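# Press the tilted brick down onto the base brick

## Task

Get the tilted brick sitting completely down on the base brick, then release it and move the grippers away. It counts only if the brick stays seated on its own after release, with nothing from the robot holding it there.

## Robot and tools

Robot: two six-joint arms named left_arm and right_arm, each with a parallel gripper. Their bases face each other across the table; left_arm's base is on the +y side. The names do not match the sides of any camera image.

Frame: all reported poses share one world frame. The origin is the table centre, +z is up, and the table surface is at z = +0.020 m. Positions are in metres, orientations are quaternions (w, x, y, z), and velocities are in m/s and rad/s. A reported hand position can be slightly wrong, more so when the arm is stretched far. The fingers point along the gripper's +x axis and close along its y axis. end_effector_position is the point between the finger pads, 3 to 4 cm back from the tips.

Joint order per arm, used everywhere: waist, shoulder, elbow, wrist pitch, wrist yaw, wrist roll. Ranges in rad: waist -3.054 to 3.054, shoulder 0.000 to 3.142, elbow 0.000 to 2.356, wrist pitch -1.571 to 1.571, wrist yaw -1.571 to 1.571, wrist roll -3.142 to 3.142. The real ends may differ by up to 0.010 rad.

A row is one flat list of 14 numbers, each in [-1, 1], always covering both arms: left_arm's six joint values then its opening, then right_arm's six joint values then its opening. Joint values are scaled offsets, not poses: 1.0 equals 0.9615 rad for waist, shoulder and elbow, 1.713 rad for wrist pitch, 1.767 for wrist yaw and 1.728 for wrist roll. The opening is absolute: +1 is fully open, empty fingers close at about -0.80, and values below that down to -1 do not close further. Going from open to shut takes at least about 0.5 s.

execute_actions(actions): a list of actions; each action is a list of up to 15 rows, each row applied for one 1/30 s step. If fewer than 15 rows are given, the last row repeats until the action's 15 steps (0.5 s) are done. Every row's joint offsets count from the angles held when that action began, not from the previous row; for a call's first action that means the angles in the latest reported result. An empty list just returns the current state and images. An action that would drive any joint more than 0.010 rad beyond its range end is rejected for both arms; if the call is malformed or its first action fails that check, nothing runs. A joint pushed past its true end stops there, and the result may say "joint sent to its limit" (its absence proves nothing).

Speed caps: each step's target may lead the measured angle by at most 0.211 rad (waist, shoulder, elbow), 0.213 (wrist pitch), 0.267 (wrist yaw) or 0.228 (wrist roll), and targets are pulled back if they would shift the gripper over 70 mm from where it is. Large changes therefore span several actions, and leftover motion must be commanded again. Joint friction can leave joints short, especially at long reach; check Joint positions after moving.

move(target, speed, blocking): target is one 14-number row as above, with offsets measured from the Joint positions in the latest result that listed them. All joints travel on synchronized paths, so the hand traces a curve; duration is clamped to 0.5–10 s. speed (0.01–2 rad/s, default 0.5) caps the joint with the farthest to go. Paths ignore obstacles and the other arm. Finger openings are applied at the start. A faster move or a target set deeper past contact hits or presses harder. Results add a "move:" line giving the ending (done, off_target, moving, held, fault), limits=held or limits=none, and each arm's joint farthest from target. With blocking=false the result comes after 0.5 s while motion continues; call wait or stop before sending any other motion.

wait(seconds): 0 to 10; lets time pass with the last command held. stop(): brakes a running move; it needs some room, more when fast. zoom_image(camera, region): region is [x0, y0, x1, y1] in pixels, at most 504 by 504. finished_scene(scene): ends the current scene by its number; do it only when the brick is seated, released and the grippers are clear.

Results: the state line gives each arm's hand pose and velocities. Joint positions and Joint velocities list the six joints then the pad gap in metres (0.088 when open). Joint targets shows what joints are being driven to now. grip_measured is the opening on the command scale; it can be off by about 1 mm, and squeezing a hard part makes it read up to about 3 mm (0.061) narrower. To hold something, command about 0.07 below grip_measured; parts thinner than about 3 mm get less force. Pad force tops out around 34 to 49 N. "joint command not followed" means a clearance check altered some joint targets. Action results also list step readings; HELD with an arm label means part of that arm's row was held back.

Cameras (504x504 each): cam_head_left, cam_head_right, cam_high, cam_low, cam_left_wrist, cam_right_wrist. Calibration (K, distortion, T_world_to_cam) is supplied; wrist cameras move with their arms, and all calibrations carry small errors.

Avoid: knocking anything off the table, dropping or slamming the brick, pressing very hard, and letting the arms collide. Load limits (N m): waist 16.6, shoulder 20.6, elbow 20.5, wrist pitch 5.42, wrist yaw 5.4, wrist roll 5.07, including held weight; reaching one freezes that arm for 10 s and cancels the rest of the call. Holding loads heats motors: MOTOR HOT appears from 50 °C, and at 95 °C an OVER-TEMPERATURE FAULT holds the arm and may cut its power. Occasional disturbances may tug a held part or shove loose objects. The simulation keeps running while you compose replies, with the last command held.

Each tool is called as name(argument=value, ...) on one line, values as JSON.

## Session

execute_actions(actions=[])

Scene clock: 0.00 s.
left_arm: end_effector_position=(-0.0187, +0.1437, +0.3679) grip_measured=+1.000 end_effector_quat_wxyz=(+0.709, -0.023, -0.024, -0.704) end_effector_velocity=(+0.003, -0.000, -0.000) end_effector_angular_velocity=(-0.002, -0.006, +0.020) | right_arm: end_effector_position=(+0.0348, -0.3319, +0.2163) grip_measured=+0.984 end_effector_quat_wxyz=(+0.647, +0.268, +0.693, +0.171) end_effector_velocity=(-0.002, -0.001, -0.002) end_effector_angular_velocity=(-0.000, +0.001, +0.018)
Joint names: [waist, shoulder, elbow, wrist pitch, wrist yaw, wrist roll]
Joint positions: left_arm=[ 0.001  0.842  0.657  0.251 -0.006  0.002  0.088] | right_arm=[-1.006  0.66   0.813 -1.366 -0.535  0.808  0.087]
Joint velocities: left_arm=[-0.002  0.002 -0.002  0.007 -0.022  0.007  0.   ] | right_arm=[-0.002 -0.002 -0.007 -0.007 -0.007 -0.022 -0.   ]
Motor temperatures (°C, as the motors report them): left_arm=[19 21 21 21 19 22] | right_arm=[20 20 21 19 20 20]
Heat: left arm: hottest wrist roll 22 °C (+0.0 °C/min); right arm: hottest elbow 21 °C (+0.0 °C/min).
Joint targets: left_arm=[0.001 0.842 0.657 0.251 -0.006 0.002] | right_arm=[-1.006 0.660 0.813 -1.366 -0.535 0.808]

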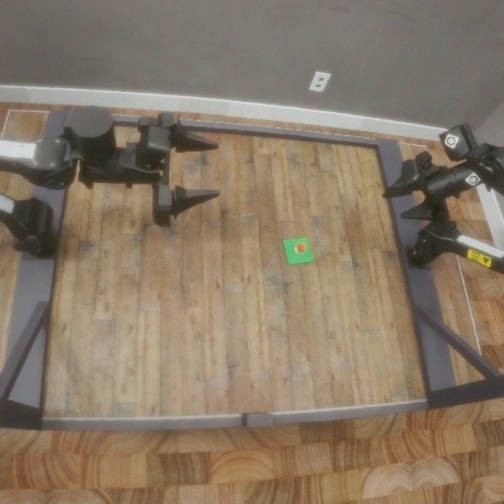

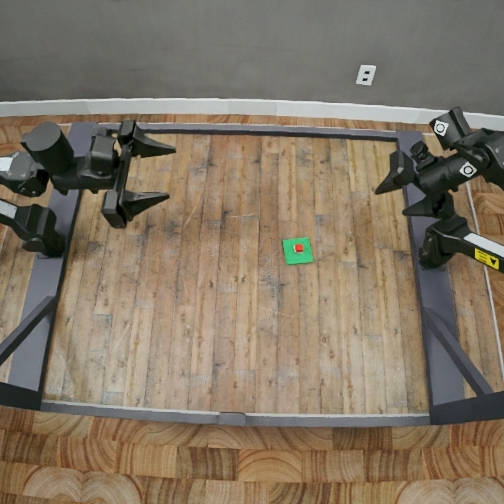

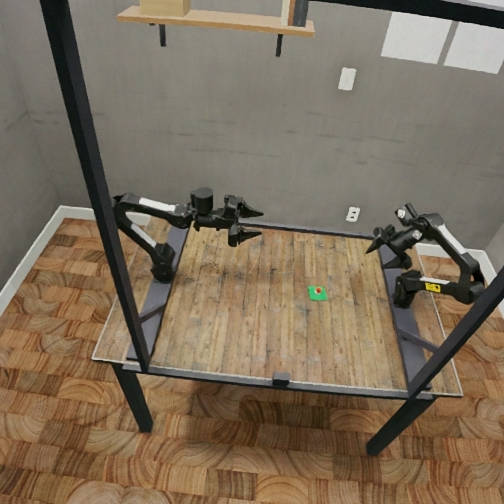

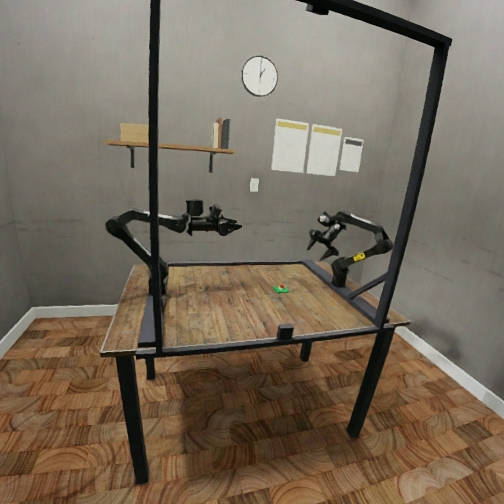

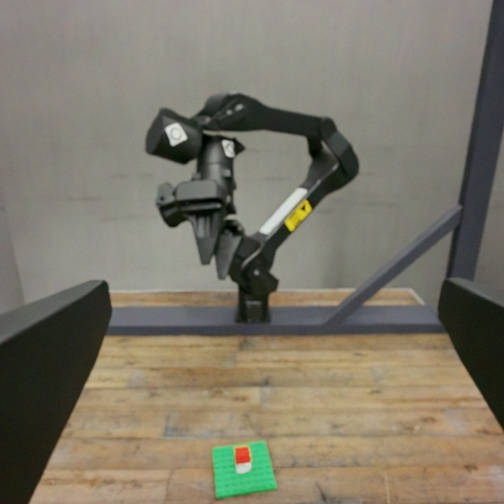

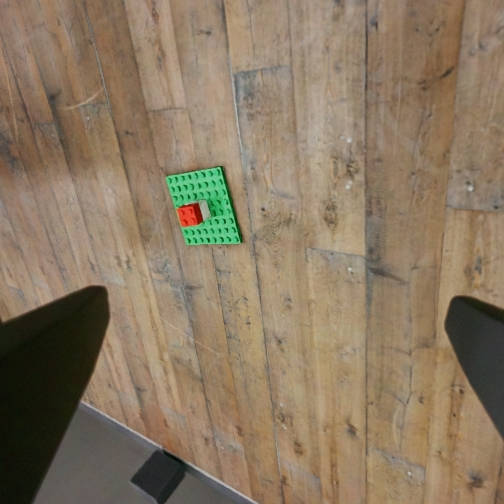

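zoom_image(camera="cam_right_wrist", region=[140, 150, 260, 270])

zoom_image(camera="cam_head_right", region=[260, 215, 340, 285])

zoom_image(camera="cam_left_wrist", region=[190, 420, 290, 504])

zoom_image(camera="cam_low", region=[250, 265, 310, 310])

Region (140, 150, 260, 270) of cam_right_wrist's 504x504 image, scaled by 4.200, with more detail than that image has.

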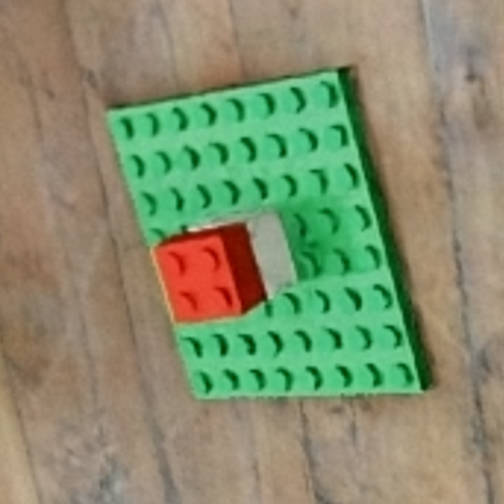

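Region (260, 215, 340, 285) of cam_head_right's 504x504 image, scaled by 6.300, with more detail than that image has; it fills the top 441 rows of this view, and the rest is white.

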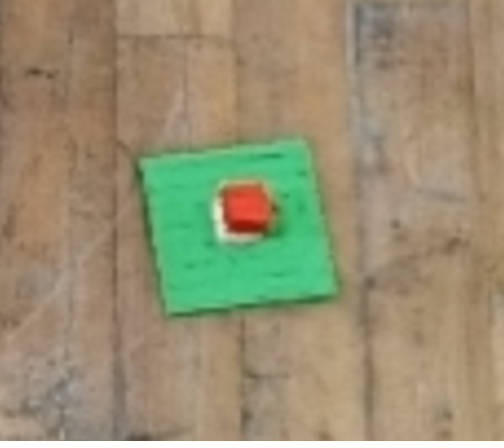

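Region (190, 420, 290, 504) of cam_left_wrist's 504x504 image, scaled by 5.040, with more detail than that image has; it fills the top 423 rows of this view, and the rest is white.

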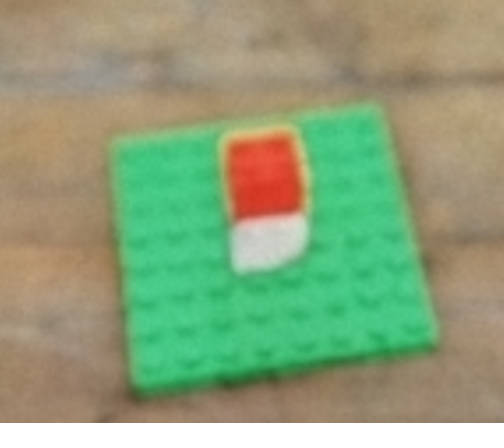

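Region (250, 265, 310, 310) of cam_low's 504x504 image, scaled by 8.400, with more detail than that image has; it fills the top 378 rows of this view, and the rest is white.

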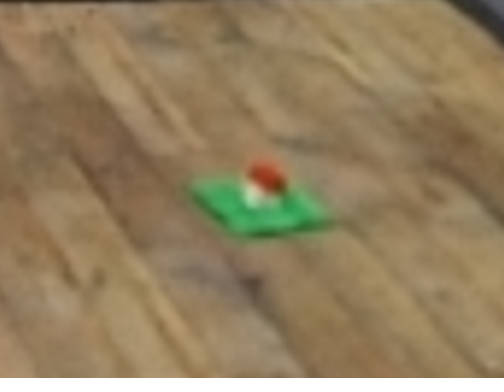

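move(target=[0,0,0,0,0,0,1, 1.0,1.0,0.82,0,0.303,-0.468,-1], speed=1.0)

Scene clock: 21.60 s.
left_arm: end_effector_position=(-0.0187, +0.1437, +0.3679) grip_measured=+1.000 end_effector_quat_wxyz=(+0.709, -0.023, -0.024, -0.704) end_effector_velocity=(-0.001, +0.001, +0.000) end_effector_angular_velocity=(+0.002, +0.008, -0.001) | right_arm: end_effector_position=(-0.0053, -0.1412, +0.2453) grip_measured=-0.814 end_effector_quat_wxyz=(+0.556, -0.440, +0.466, +0.529) end_effector_velocity=(-0.000, -0.002, -0.002) end_effector_angular_velocity=(-0.012, +0.006, +0.006)
Joint names: [waist, shoulder, elbow, wrist pitch, wrist yaw, wrist roll]
Joint positions: left_arm=[ 0.001  0.842  0.657  0.251 -0.006  0.002  0.088] | right_arm=[-0.047  1.614  1.588 -1.366 -0.003  0.005  0.   ]
Joint velocities: left_arm=[-0.007 -0.002  0.002 -0.007 -0.007 -0.007  0.   ] | right_arm=[-0.002  0.002 -0.002 -0.007 -0.007 -0.007  0.   ]
Motor temperatures (°C, as the motors report them): left_arm=[19 21 24 24 19 22] | right_arm=[20 20 23 20 20 20]
Heat: left arm: hottest elbow 24 °C (+5.6 °C/min); right arm: hottest elbow 23 °C (+5.6 °C/min).
Joint targets: left_arm=[0.001 0.842 0.657 0.251 -0.006 0.002] | right_arm=[-0.044 1.622 1.601 -1.366 0.000 -0.000]
move: off_target (right_arm); limits=none; left_arm: farthest joint: the waist, 0.000 radians from its target (0.000 radians at the start); right_arm: farthest joint: the elbow, 0.014 radians from its target (0.789 radians at the start)
camera_calibration (this result's frames):
cam_right_wrist: T_world_to_cam=[[0.999122, -0.0104956, 0.0405688, 0.00278052], [-0.0188772, -0.977059, 0.212129, -0.16354], [0.0374117, -0.212708, -0.976399, 0.277826], [0, 0, 0, 1]] pos_world=[-0.0162592, -0.100663, 0.305848]

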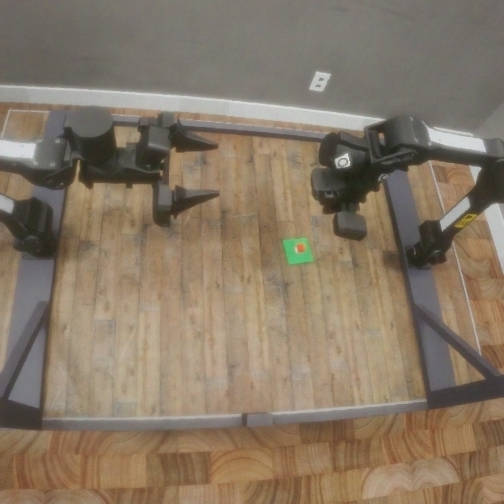

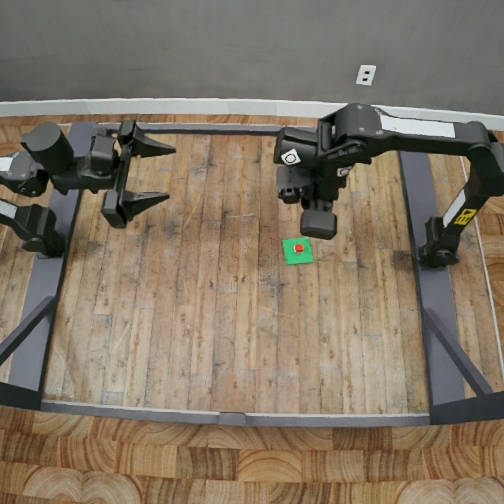

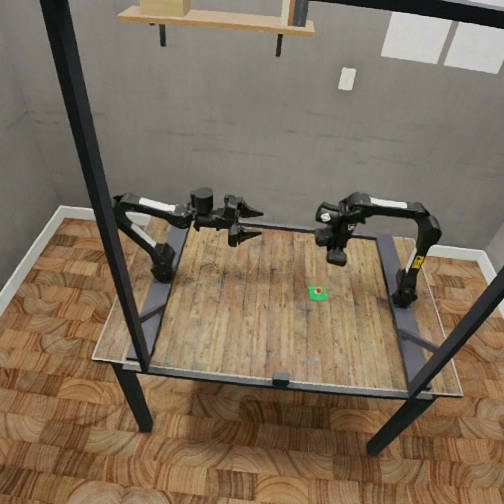

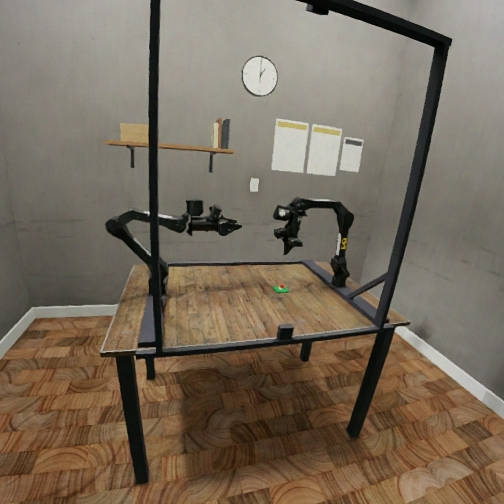

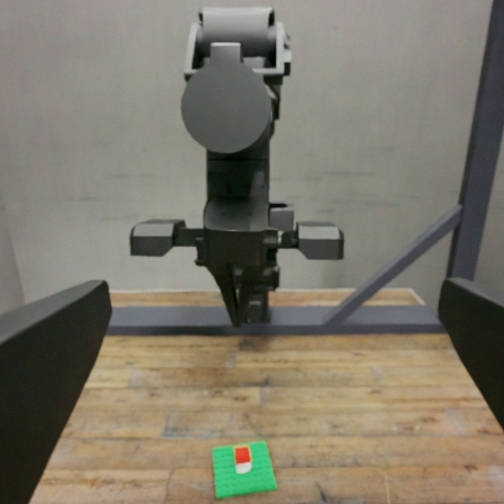

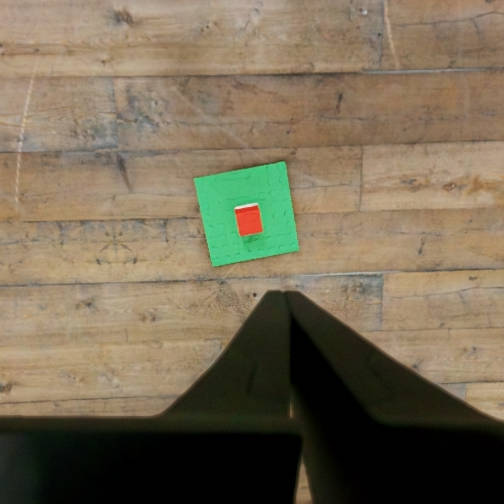

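move(target=[0,0,0,0,0,0,1, 0.004,0.209,-0.345,0.207,0,0,-1], speed=0.6)

zoom_image(camera="cam_left_wrist", region=[170, 350, 324, 504])

zoom_image(camera="cam_low", region=[240, 240, 320, 310])

Scene clock: 42.03 s.
left_arm: end_effector_position=(-0.0187, +0.1437, +0.3679) grip_measured=+1.000 end_effector_quat_wxyz=(+0.709, -0.023, -0.024, -0.704) end_effector_velocity=(+0.003, +0.001, +0.003) end_effector_angular_velocity=(-0.012, +0.009, +0.019) | right_arm: end_effector_position=(-0.0052, -0.1322, +0.1052) grip_measured=-0.814 end_effector_quat_wxyz=(+0.515, -0.483, +0.510, +0.491) end_effector_velocity=(-0.000, -0.002, +0.000) end_effector_angular_velocity=(-0.007, +0.008, -0.010)
Joint names: [waist, shoulder, elbow, wrist pitch, wrist yaw, wrist roll]
Joint positions: left_arm=[ 0.001  0.842  0.657  0.251 -0.006  0.002  0.088] | right_arm=[-0.047  1.809  1.264 -1.014 -0.003  0.005  0.   ]
Joint velocities: left_arm=[-0.002 -0.002  0.002  0.007 -0.022 -0.007  0.   ] | right_arm=[-0.002 -0.002 -0.002 -0.007 -0.007  0.007  0.   ]
Motor temperatures (°C, as the motors report them): left_arm=[19 21 26 25 19 22] | right_arm=[20 22 25 20 20 20]
Heat: left arm: hottest elbow 26 °C (+5.7 °C/min); right arm: hottest elbow 25 °C (+5.7 °C/min).
Joint targets: left_arm=[0.001 0.842 0.657 0.251 -0.006 0.002] | right_arm=[-0.044 1.814 1.256 -1.011 -0.003 0.005]
move: done; limits=none; left_arm: farthest joint: the waist, 0.000 radians from its target (0.000 radians at the start); right_arm: farthest joint: the elbow, 0.008 radians from its target (0.331 radians at the start)
camera_calibration (this result's frames):
cam_right_wrist: T_world_to_cam=[[0.999421, -0.00312619, 0.033867, 0.0100614], [-0.015497, -0.92825, 0.371635, -0.135384], [0.0302752, -0.371944, -0.927761, 0.116752], [0, 0, 0, 1]] pos_world=[-0.0156884, -0.0822139, 0.158291]

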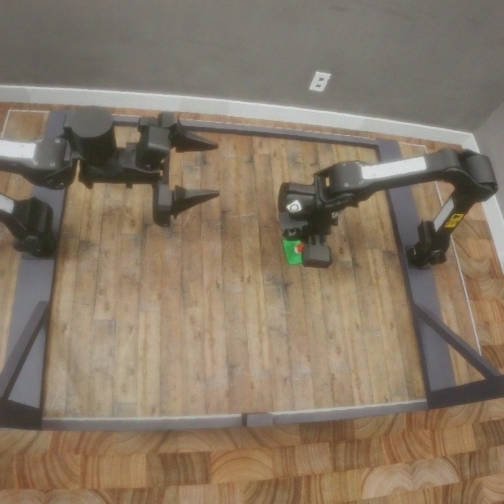

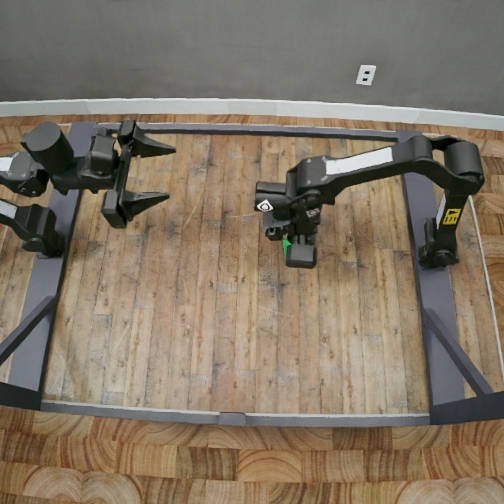

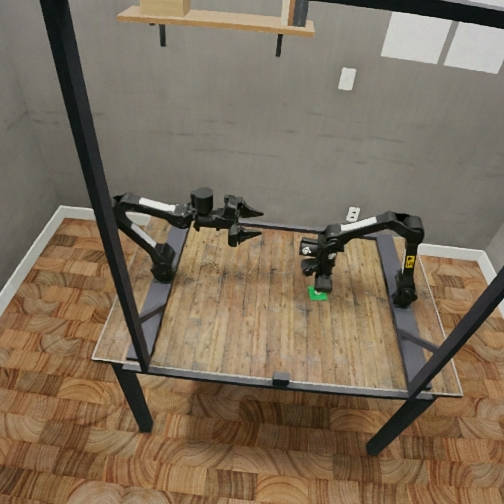

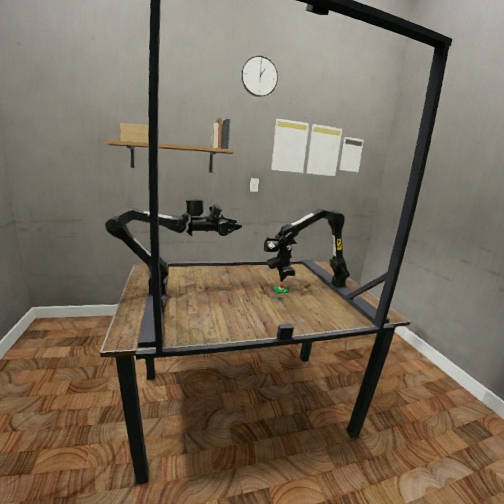

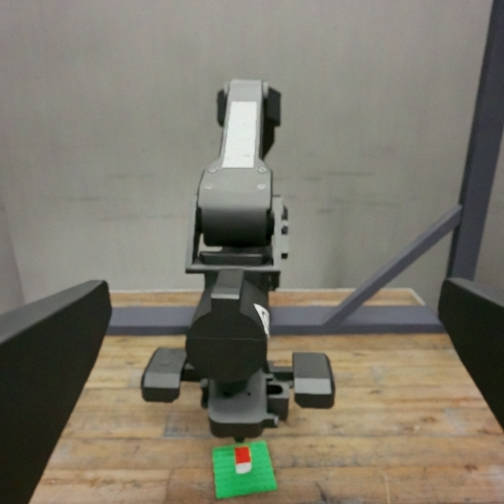

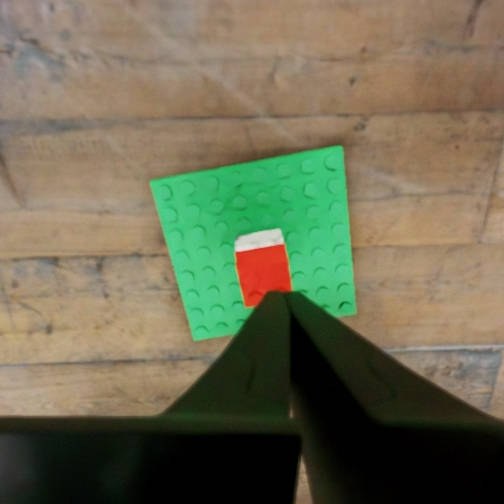

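Region (170, 350, 324, 504) of cam_left_wrist's 504x504 image, scaled by 3.273, with more detail than that image has.

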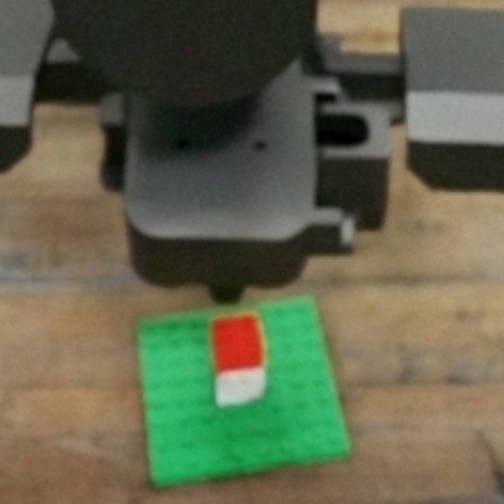

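Region (240, 240, 320, 310) of cam_low's 504x504 image, scaled by 6.300, with more detail than that image has; it fills the top 441 rows of this view, and the rest is white.

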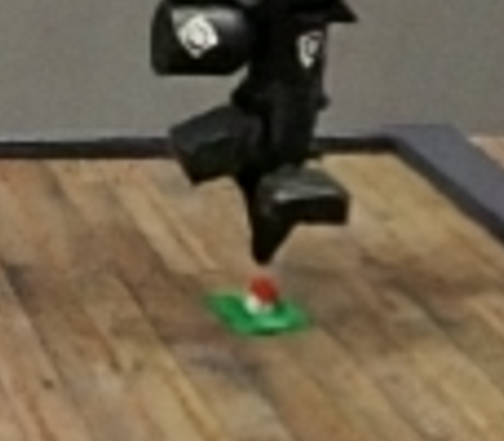

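move(target=[0,0,0,0,0,0,1, 0.012,0.008,-0.084,0.046,0,0,-1], speed=0.15)

zoom_image(camera="cam_low", region=[250, 255, 310, 310])

Scene clock: 55.47 s.
left_arm: end_effector_position=(-0.0187, +0.1437, +0.3679) grip_measured=+1.000 end_effector_quat_wxyz=(+0.709, -0.023, -0.024, -0.704) end_effector_velocity=(+0.000, +0.001, +0.000) end_effector_angular_velocity=(+0.002, +0.008, +0.004) | right_arm: end_effector_position=(-0.0081, -0.1374, +0.0881) grip_measured=-0.814 end_effector_quat_wxyz=(+0.514, -0.485, +0.507, +0.494) end_effector_velocity=(+0.002, -0.001, -0.001) end_effector_angular_velocity=(+0.002, -0.008, +0.005)
Joint names: [waist, shoulder, elbow, wrist pitch, wrist yaw, wrist roll]
Joint positions: left_arm=[ 0.001  0.842  0.657  0.251 -0.006  0.002  0.088] | right_arm=[-0.038  1.809  1.192 -0.938 -0.003  0.005  0.   ]
Joint velocities: left_arm=[-0.002 -0.002  0.002 -0.007 -0.007 -0.007  0.   ] | right_arm=[-0.002 -0.002 -0.007  0.007  0.007 -0.007  0.   ]
Motor temperatures (°C, as the motors report them): left_arm=[19 21 27 26 19 22] | right_arm=[20 23 24 20 20 20]
Heat: left arm: hottest elbow 27 °C (+5.4 °C/min); right arm: hottest elbow 24 °C (+3.2 °C/min).
Joint targets: left_arm=[0.001 0.842 0.657 0.251 -0.006 0.002] | right_arm=[-0.035 1.817 1.183 -0.935 -0.003 0.005]
move: done; limits=none; left_arm: farthest joint: the waist, 0.000 radians from its target (0.000 radians at the start); right_arm: farthest joint: the elbow, 0.009 radians from its target (0.081 radians at the start)
camera_calibration (this result's frames):
cam_right_wrist: T_world_to_cam=[[0.999408, 0.00513201, 0.0340329, 0.0146746], [-0.00776029, -0.929757, 0.368092, -0.133662], [0.0335313, -0.368138, -0.929166, 0.0997182], [0, 0, 0, 1]] pos_world=[-0.0190469, -0.0876384, 0.141355]

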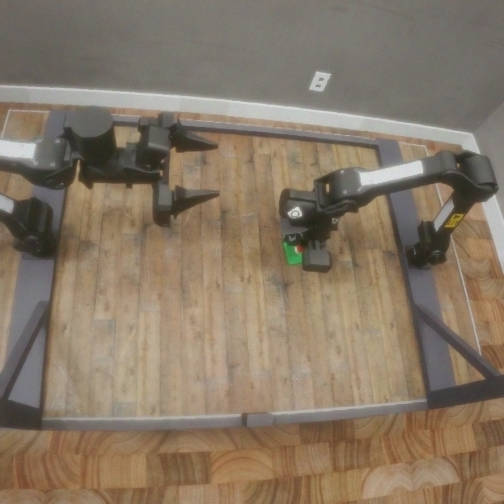

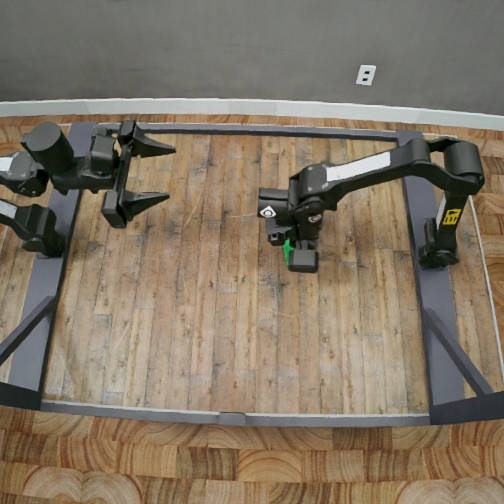

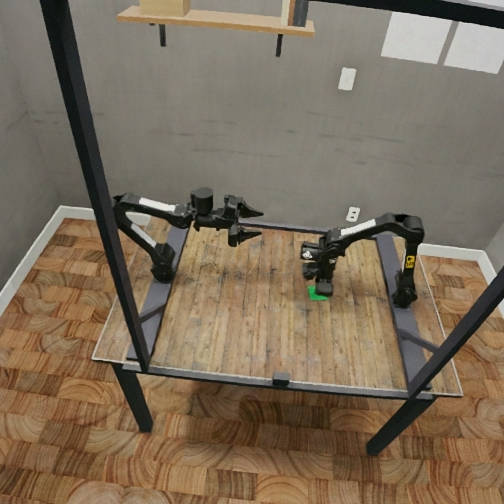

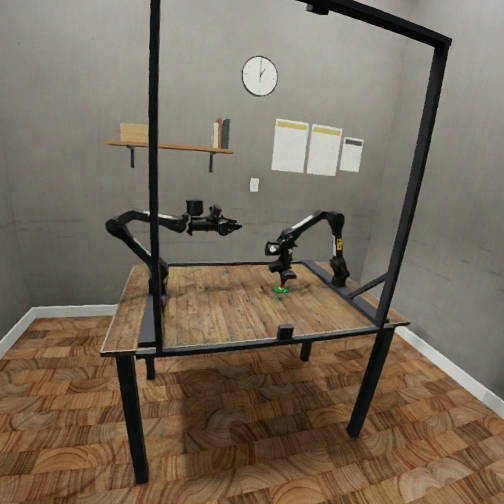

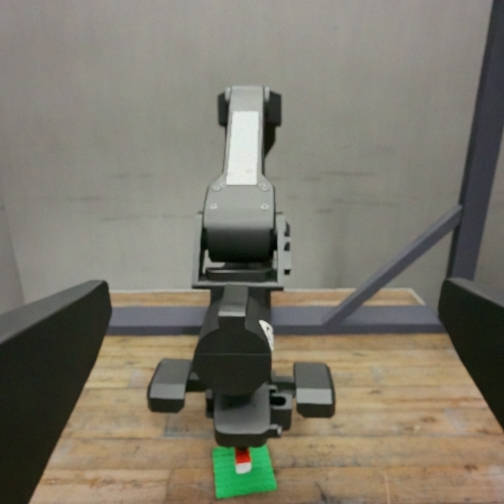

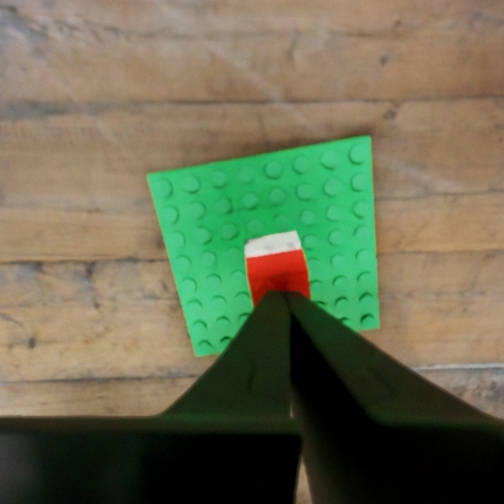

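Region (250, 255, 310, 310) of cam_low's 504x504 image, scaled by 8.400, with more detail than that image has; it fills the top 462 rows of this view, and the rest is white.

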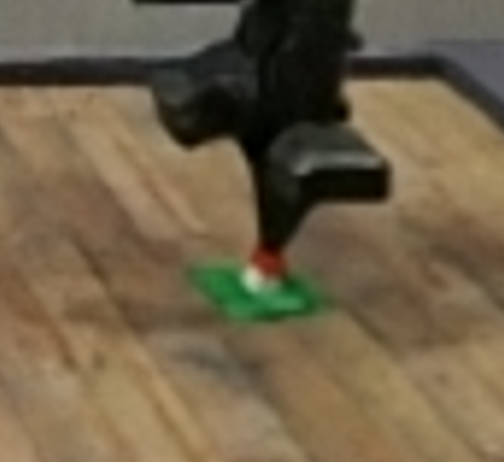

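move(target=[0,0,0,0,0,0,1, 0,0.031,-0.034,0.027,0,0,-1], speed=0.04)

zoom_image(camera="cam_low", region=[250, 255, 310, 310])

Scene clock: 62.73 s.
left_arm: end_effector_position=(-0.0187, +0.1437, +0.3679) grip_measured=+1.000 end_effector_quat_wxyz=(+0.709, -0.023, -0.024, -0.704) end_effector_velocity=(-0.003, +0.000, -0.005) end_effector_angular_velocity=(+0.022, -0.008, -0.014) | right_arm: end_effector_position=(-0.0080, -0.1341, +0.0834) grip_measured=-0.814 end_effector_quat_wxyz=(+0.518, -0.480, +0.503, +0.498) end_effector_velocity=(-0.003, -0.002, +0.000) end_effector_angular_velocity=(-0.006, +0.022, +0.006)
Joint names: [waist, shoulder, elbow, wrist pitch, wrist yaw, wrist roll]
Joint positions: left_arm=[ 0.001  0.842  0.657  0.251 -0.006  0.002  0.088] | right_arm=[-0.038  1.814  1.178 -0.901 -0.003  0.005  0.   ]
Joint velocities: left_arm=[-0.007 -0.002 -0.002 -0.022  0.007  0.007  0.   ] | right_arm=[-0.002 -0.002 -0.002 -0.007 -0.022 -0.007  0.   ]
Motor temperatures (°C, as the motors report them): left_arm=[19 21 27 26 19 22] | right_arm=[20 24 24 20 20 20]
Heat: left arm: hottest elbow 27 °C (+5.0 °C/min); right arm: hottest shoulder 24 °C (+3.0 °C/min).
Joint targets: left_arm=[0.001 0.842 0.657 0.251 -0.006 0.002] | right_arm=[-0.038 1.839 1.160 -0.891 -0.002 0.005]
move: off_target (right_arm); limits=none; left_arm: farthest joint: the waist, 0.000 radians from its target (0.000 radians at the start); right_arm: farthest joint: the shoulder, 0.025 radians from its target (0.030 radians at the start)
camera_calibration (this result's frames):
cam_right_wrist: T_world_to_cam=[[0.999384, 0.0045286, 0.0347894, 0.0145469], [-0.00800223, -0.936068, 0.351728, -0.128372], [0.0341581, -0.351789, -0.935456, 0.0993014], [0, 0, 0, 1]] pos_world=[-0.0189571, -0.0852973, 0.137538]

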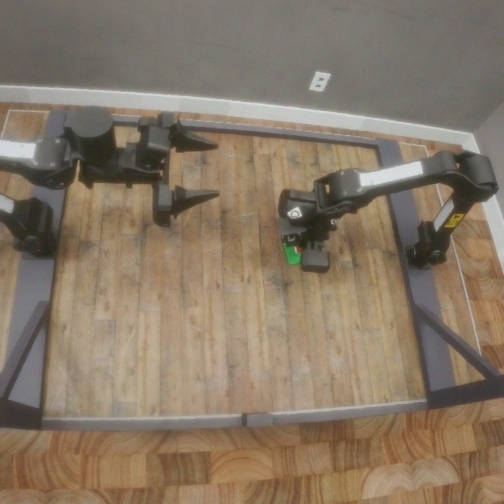

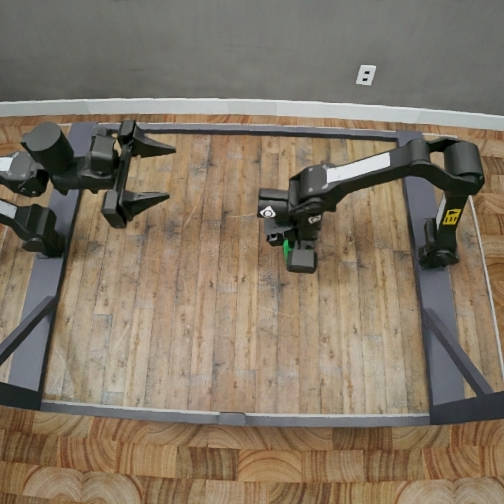

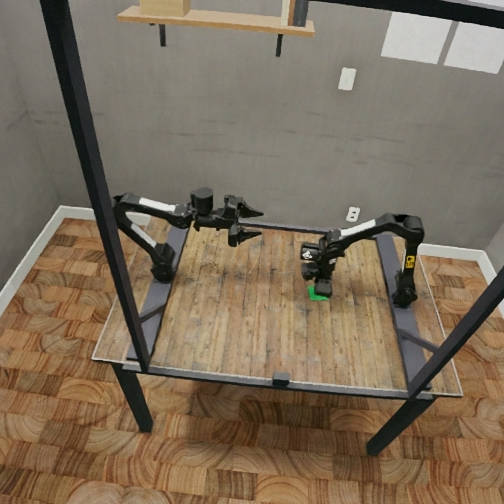

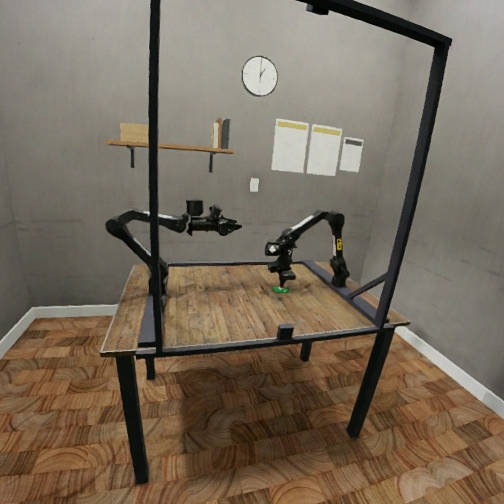

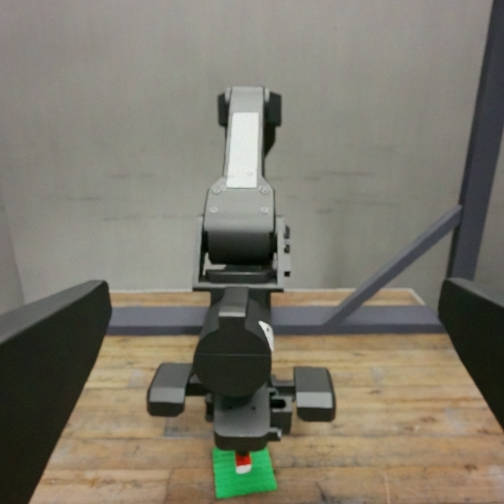

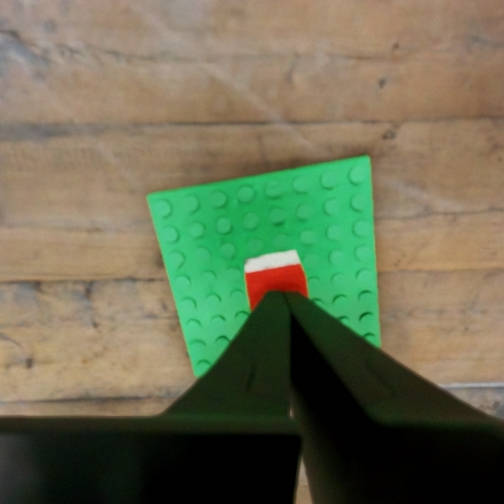

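Region (250, 255, 310, 310) of cam_low's 504x504 image, scaled by 8.400, with more detail than that image has; it fills the top 462 rows of this view, and the rest is white.

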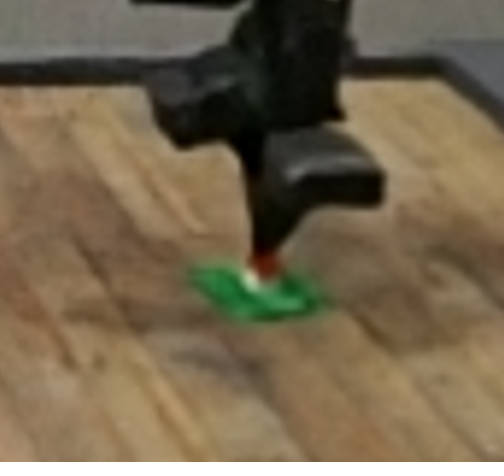

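Press harder.

move(target=[0,0,0,0,0,0,1, 0,0.05,-0.05,0.0,0,0,-1], speed=0.04)

zoom_image(camera="cam_low", region=[250, 255, 310, 310])

zoom_image(camera="cam_left_wrist", region=[200, 430, 290, 504])

Scene clock: 69.77 s.
left_arm: end_effector_position=(-0.0187, +0.1437, +0.3679) grip_measured=+1.000 end_effector_quat_wxyz=(+0.709, -0.023, -0.024, -0.704) end_effector_velocity=(-0.002, +0.000, -0.002) end_effector_angular_velocity=(+0.007, +0.007, -0.010) | right_arm: end_effector_position=(-0.0081, -0.1366, +0.0804) grip_measured=-0.814 end_effector_quat_wxyz=(+0.516, -0.482, +0.505, +0.496) end_effector_velocity=(+0.001, +0.001, -0.001) end_effector_angular_velocity=(+0.003, +0.007, +0.015)
Joint names: [waist, shoulder, elbow, wrist pitch, wrist yaw, wrist roll]
Joint positions: left_arm=[ 0.001  0.842  0.657  0.251 -0.006  0.002  0.088] | right_arm=[-0.038  1.817  1.169 -0.898 -0.003  0.005  0.   ]
Joint velocities: left_arm=[-0.002 -0.002 -0.002 -0.007  0.007 -0.007  0.   ] | right_arm=[-0.007  0.002 -0.002  0.007 -0.007 -0.022  0.   ]
Motor temperatures (°C, as the motors report them): left_arm=[19 21 27 26 19 22] | right_arm=[20 23 24 20 20 20]
Heat: left arm: hottest elbow 27 °C (+4.0 °C/min); right arm: hottest elbow 24 °C (+2.0 °C/min).
Joint targets: left_arm=[0.001 0.842 0.657 0.251 -0.006 0.002] | right_arm=[-0.038 1.862 1.130 -0.901 -0.002 0.005]
move: off_target (right_arm); limits=none; left_arm: farthest joint: the waist, 0.000 radians from its target (0.000 radians at the start); right_arm: farthest joint: the shoulder, 0.045 radians from its target (0.048 radians at the start)
camera_calibration (this result's frames):
cam_right_wrist: T_world_to_cam=[[0.99941, 0.00485384, 0.0340152, 0.0149207], [-0.00773143, -0.932817, 0.360269, -0.129886], [0.0334786, -0.360319, -0.932228, 0.0942241], [0, 0, 0, 1]] pos_world=[-0.0190706, -0.0872811, 0.134125]

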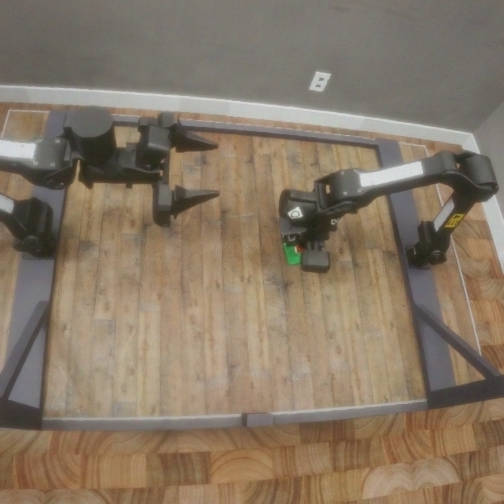

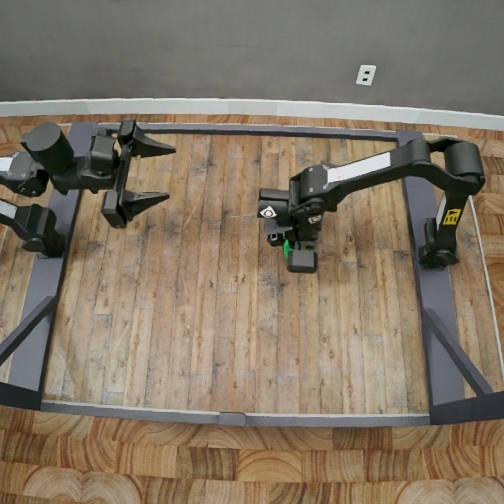

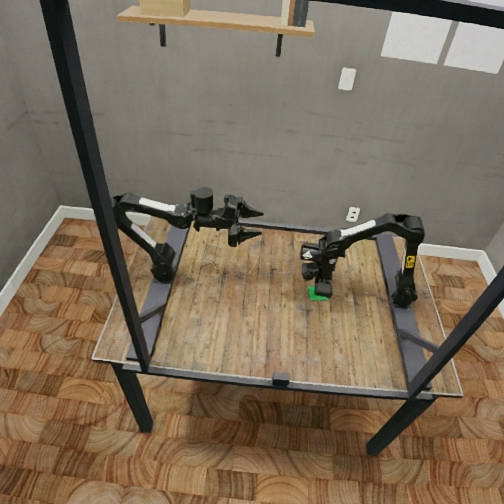

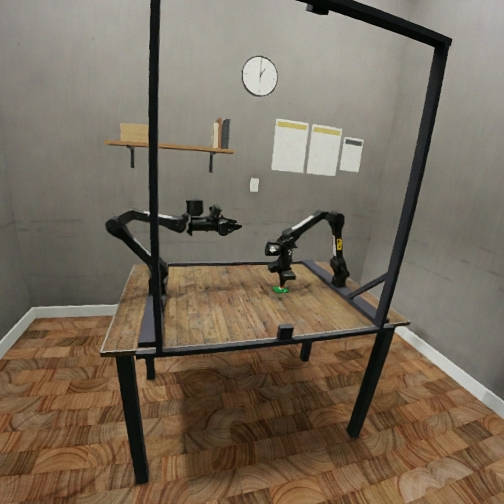

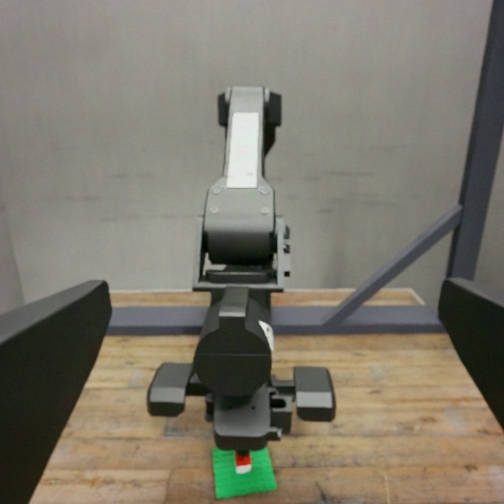

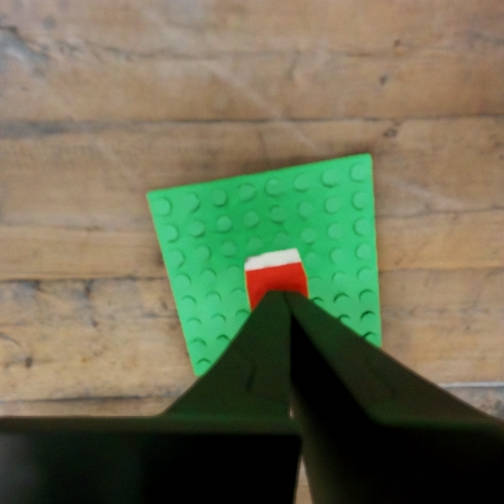

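Region (250, 255, 310, 310) of cam_low's 504x504 image, scaled by 8.400, with more detail than that image has; it fills the top 462 rows of this view, and the rest is white.

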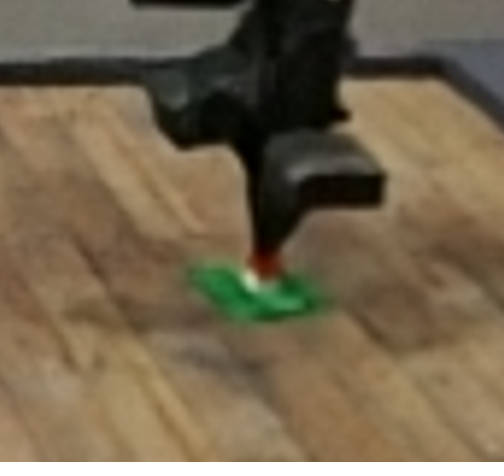

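Region (200, 430, 290, 504) of cam_left_wrist's 504x504 image, scaled by 5.600, with more detail than that image has; it fills the top 414 rows of this view, and the rest is white.

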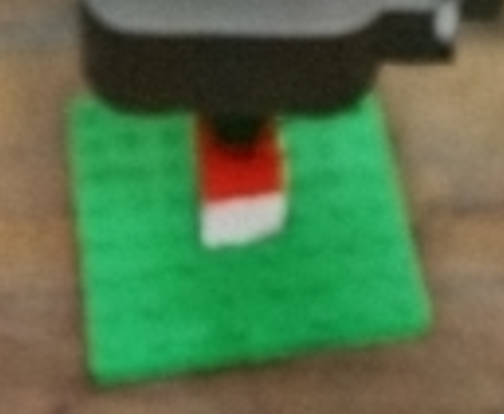

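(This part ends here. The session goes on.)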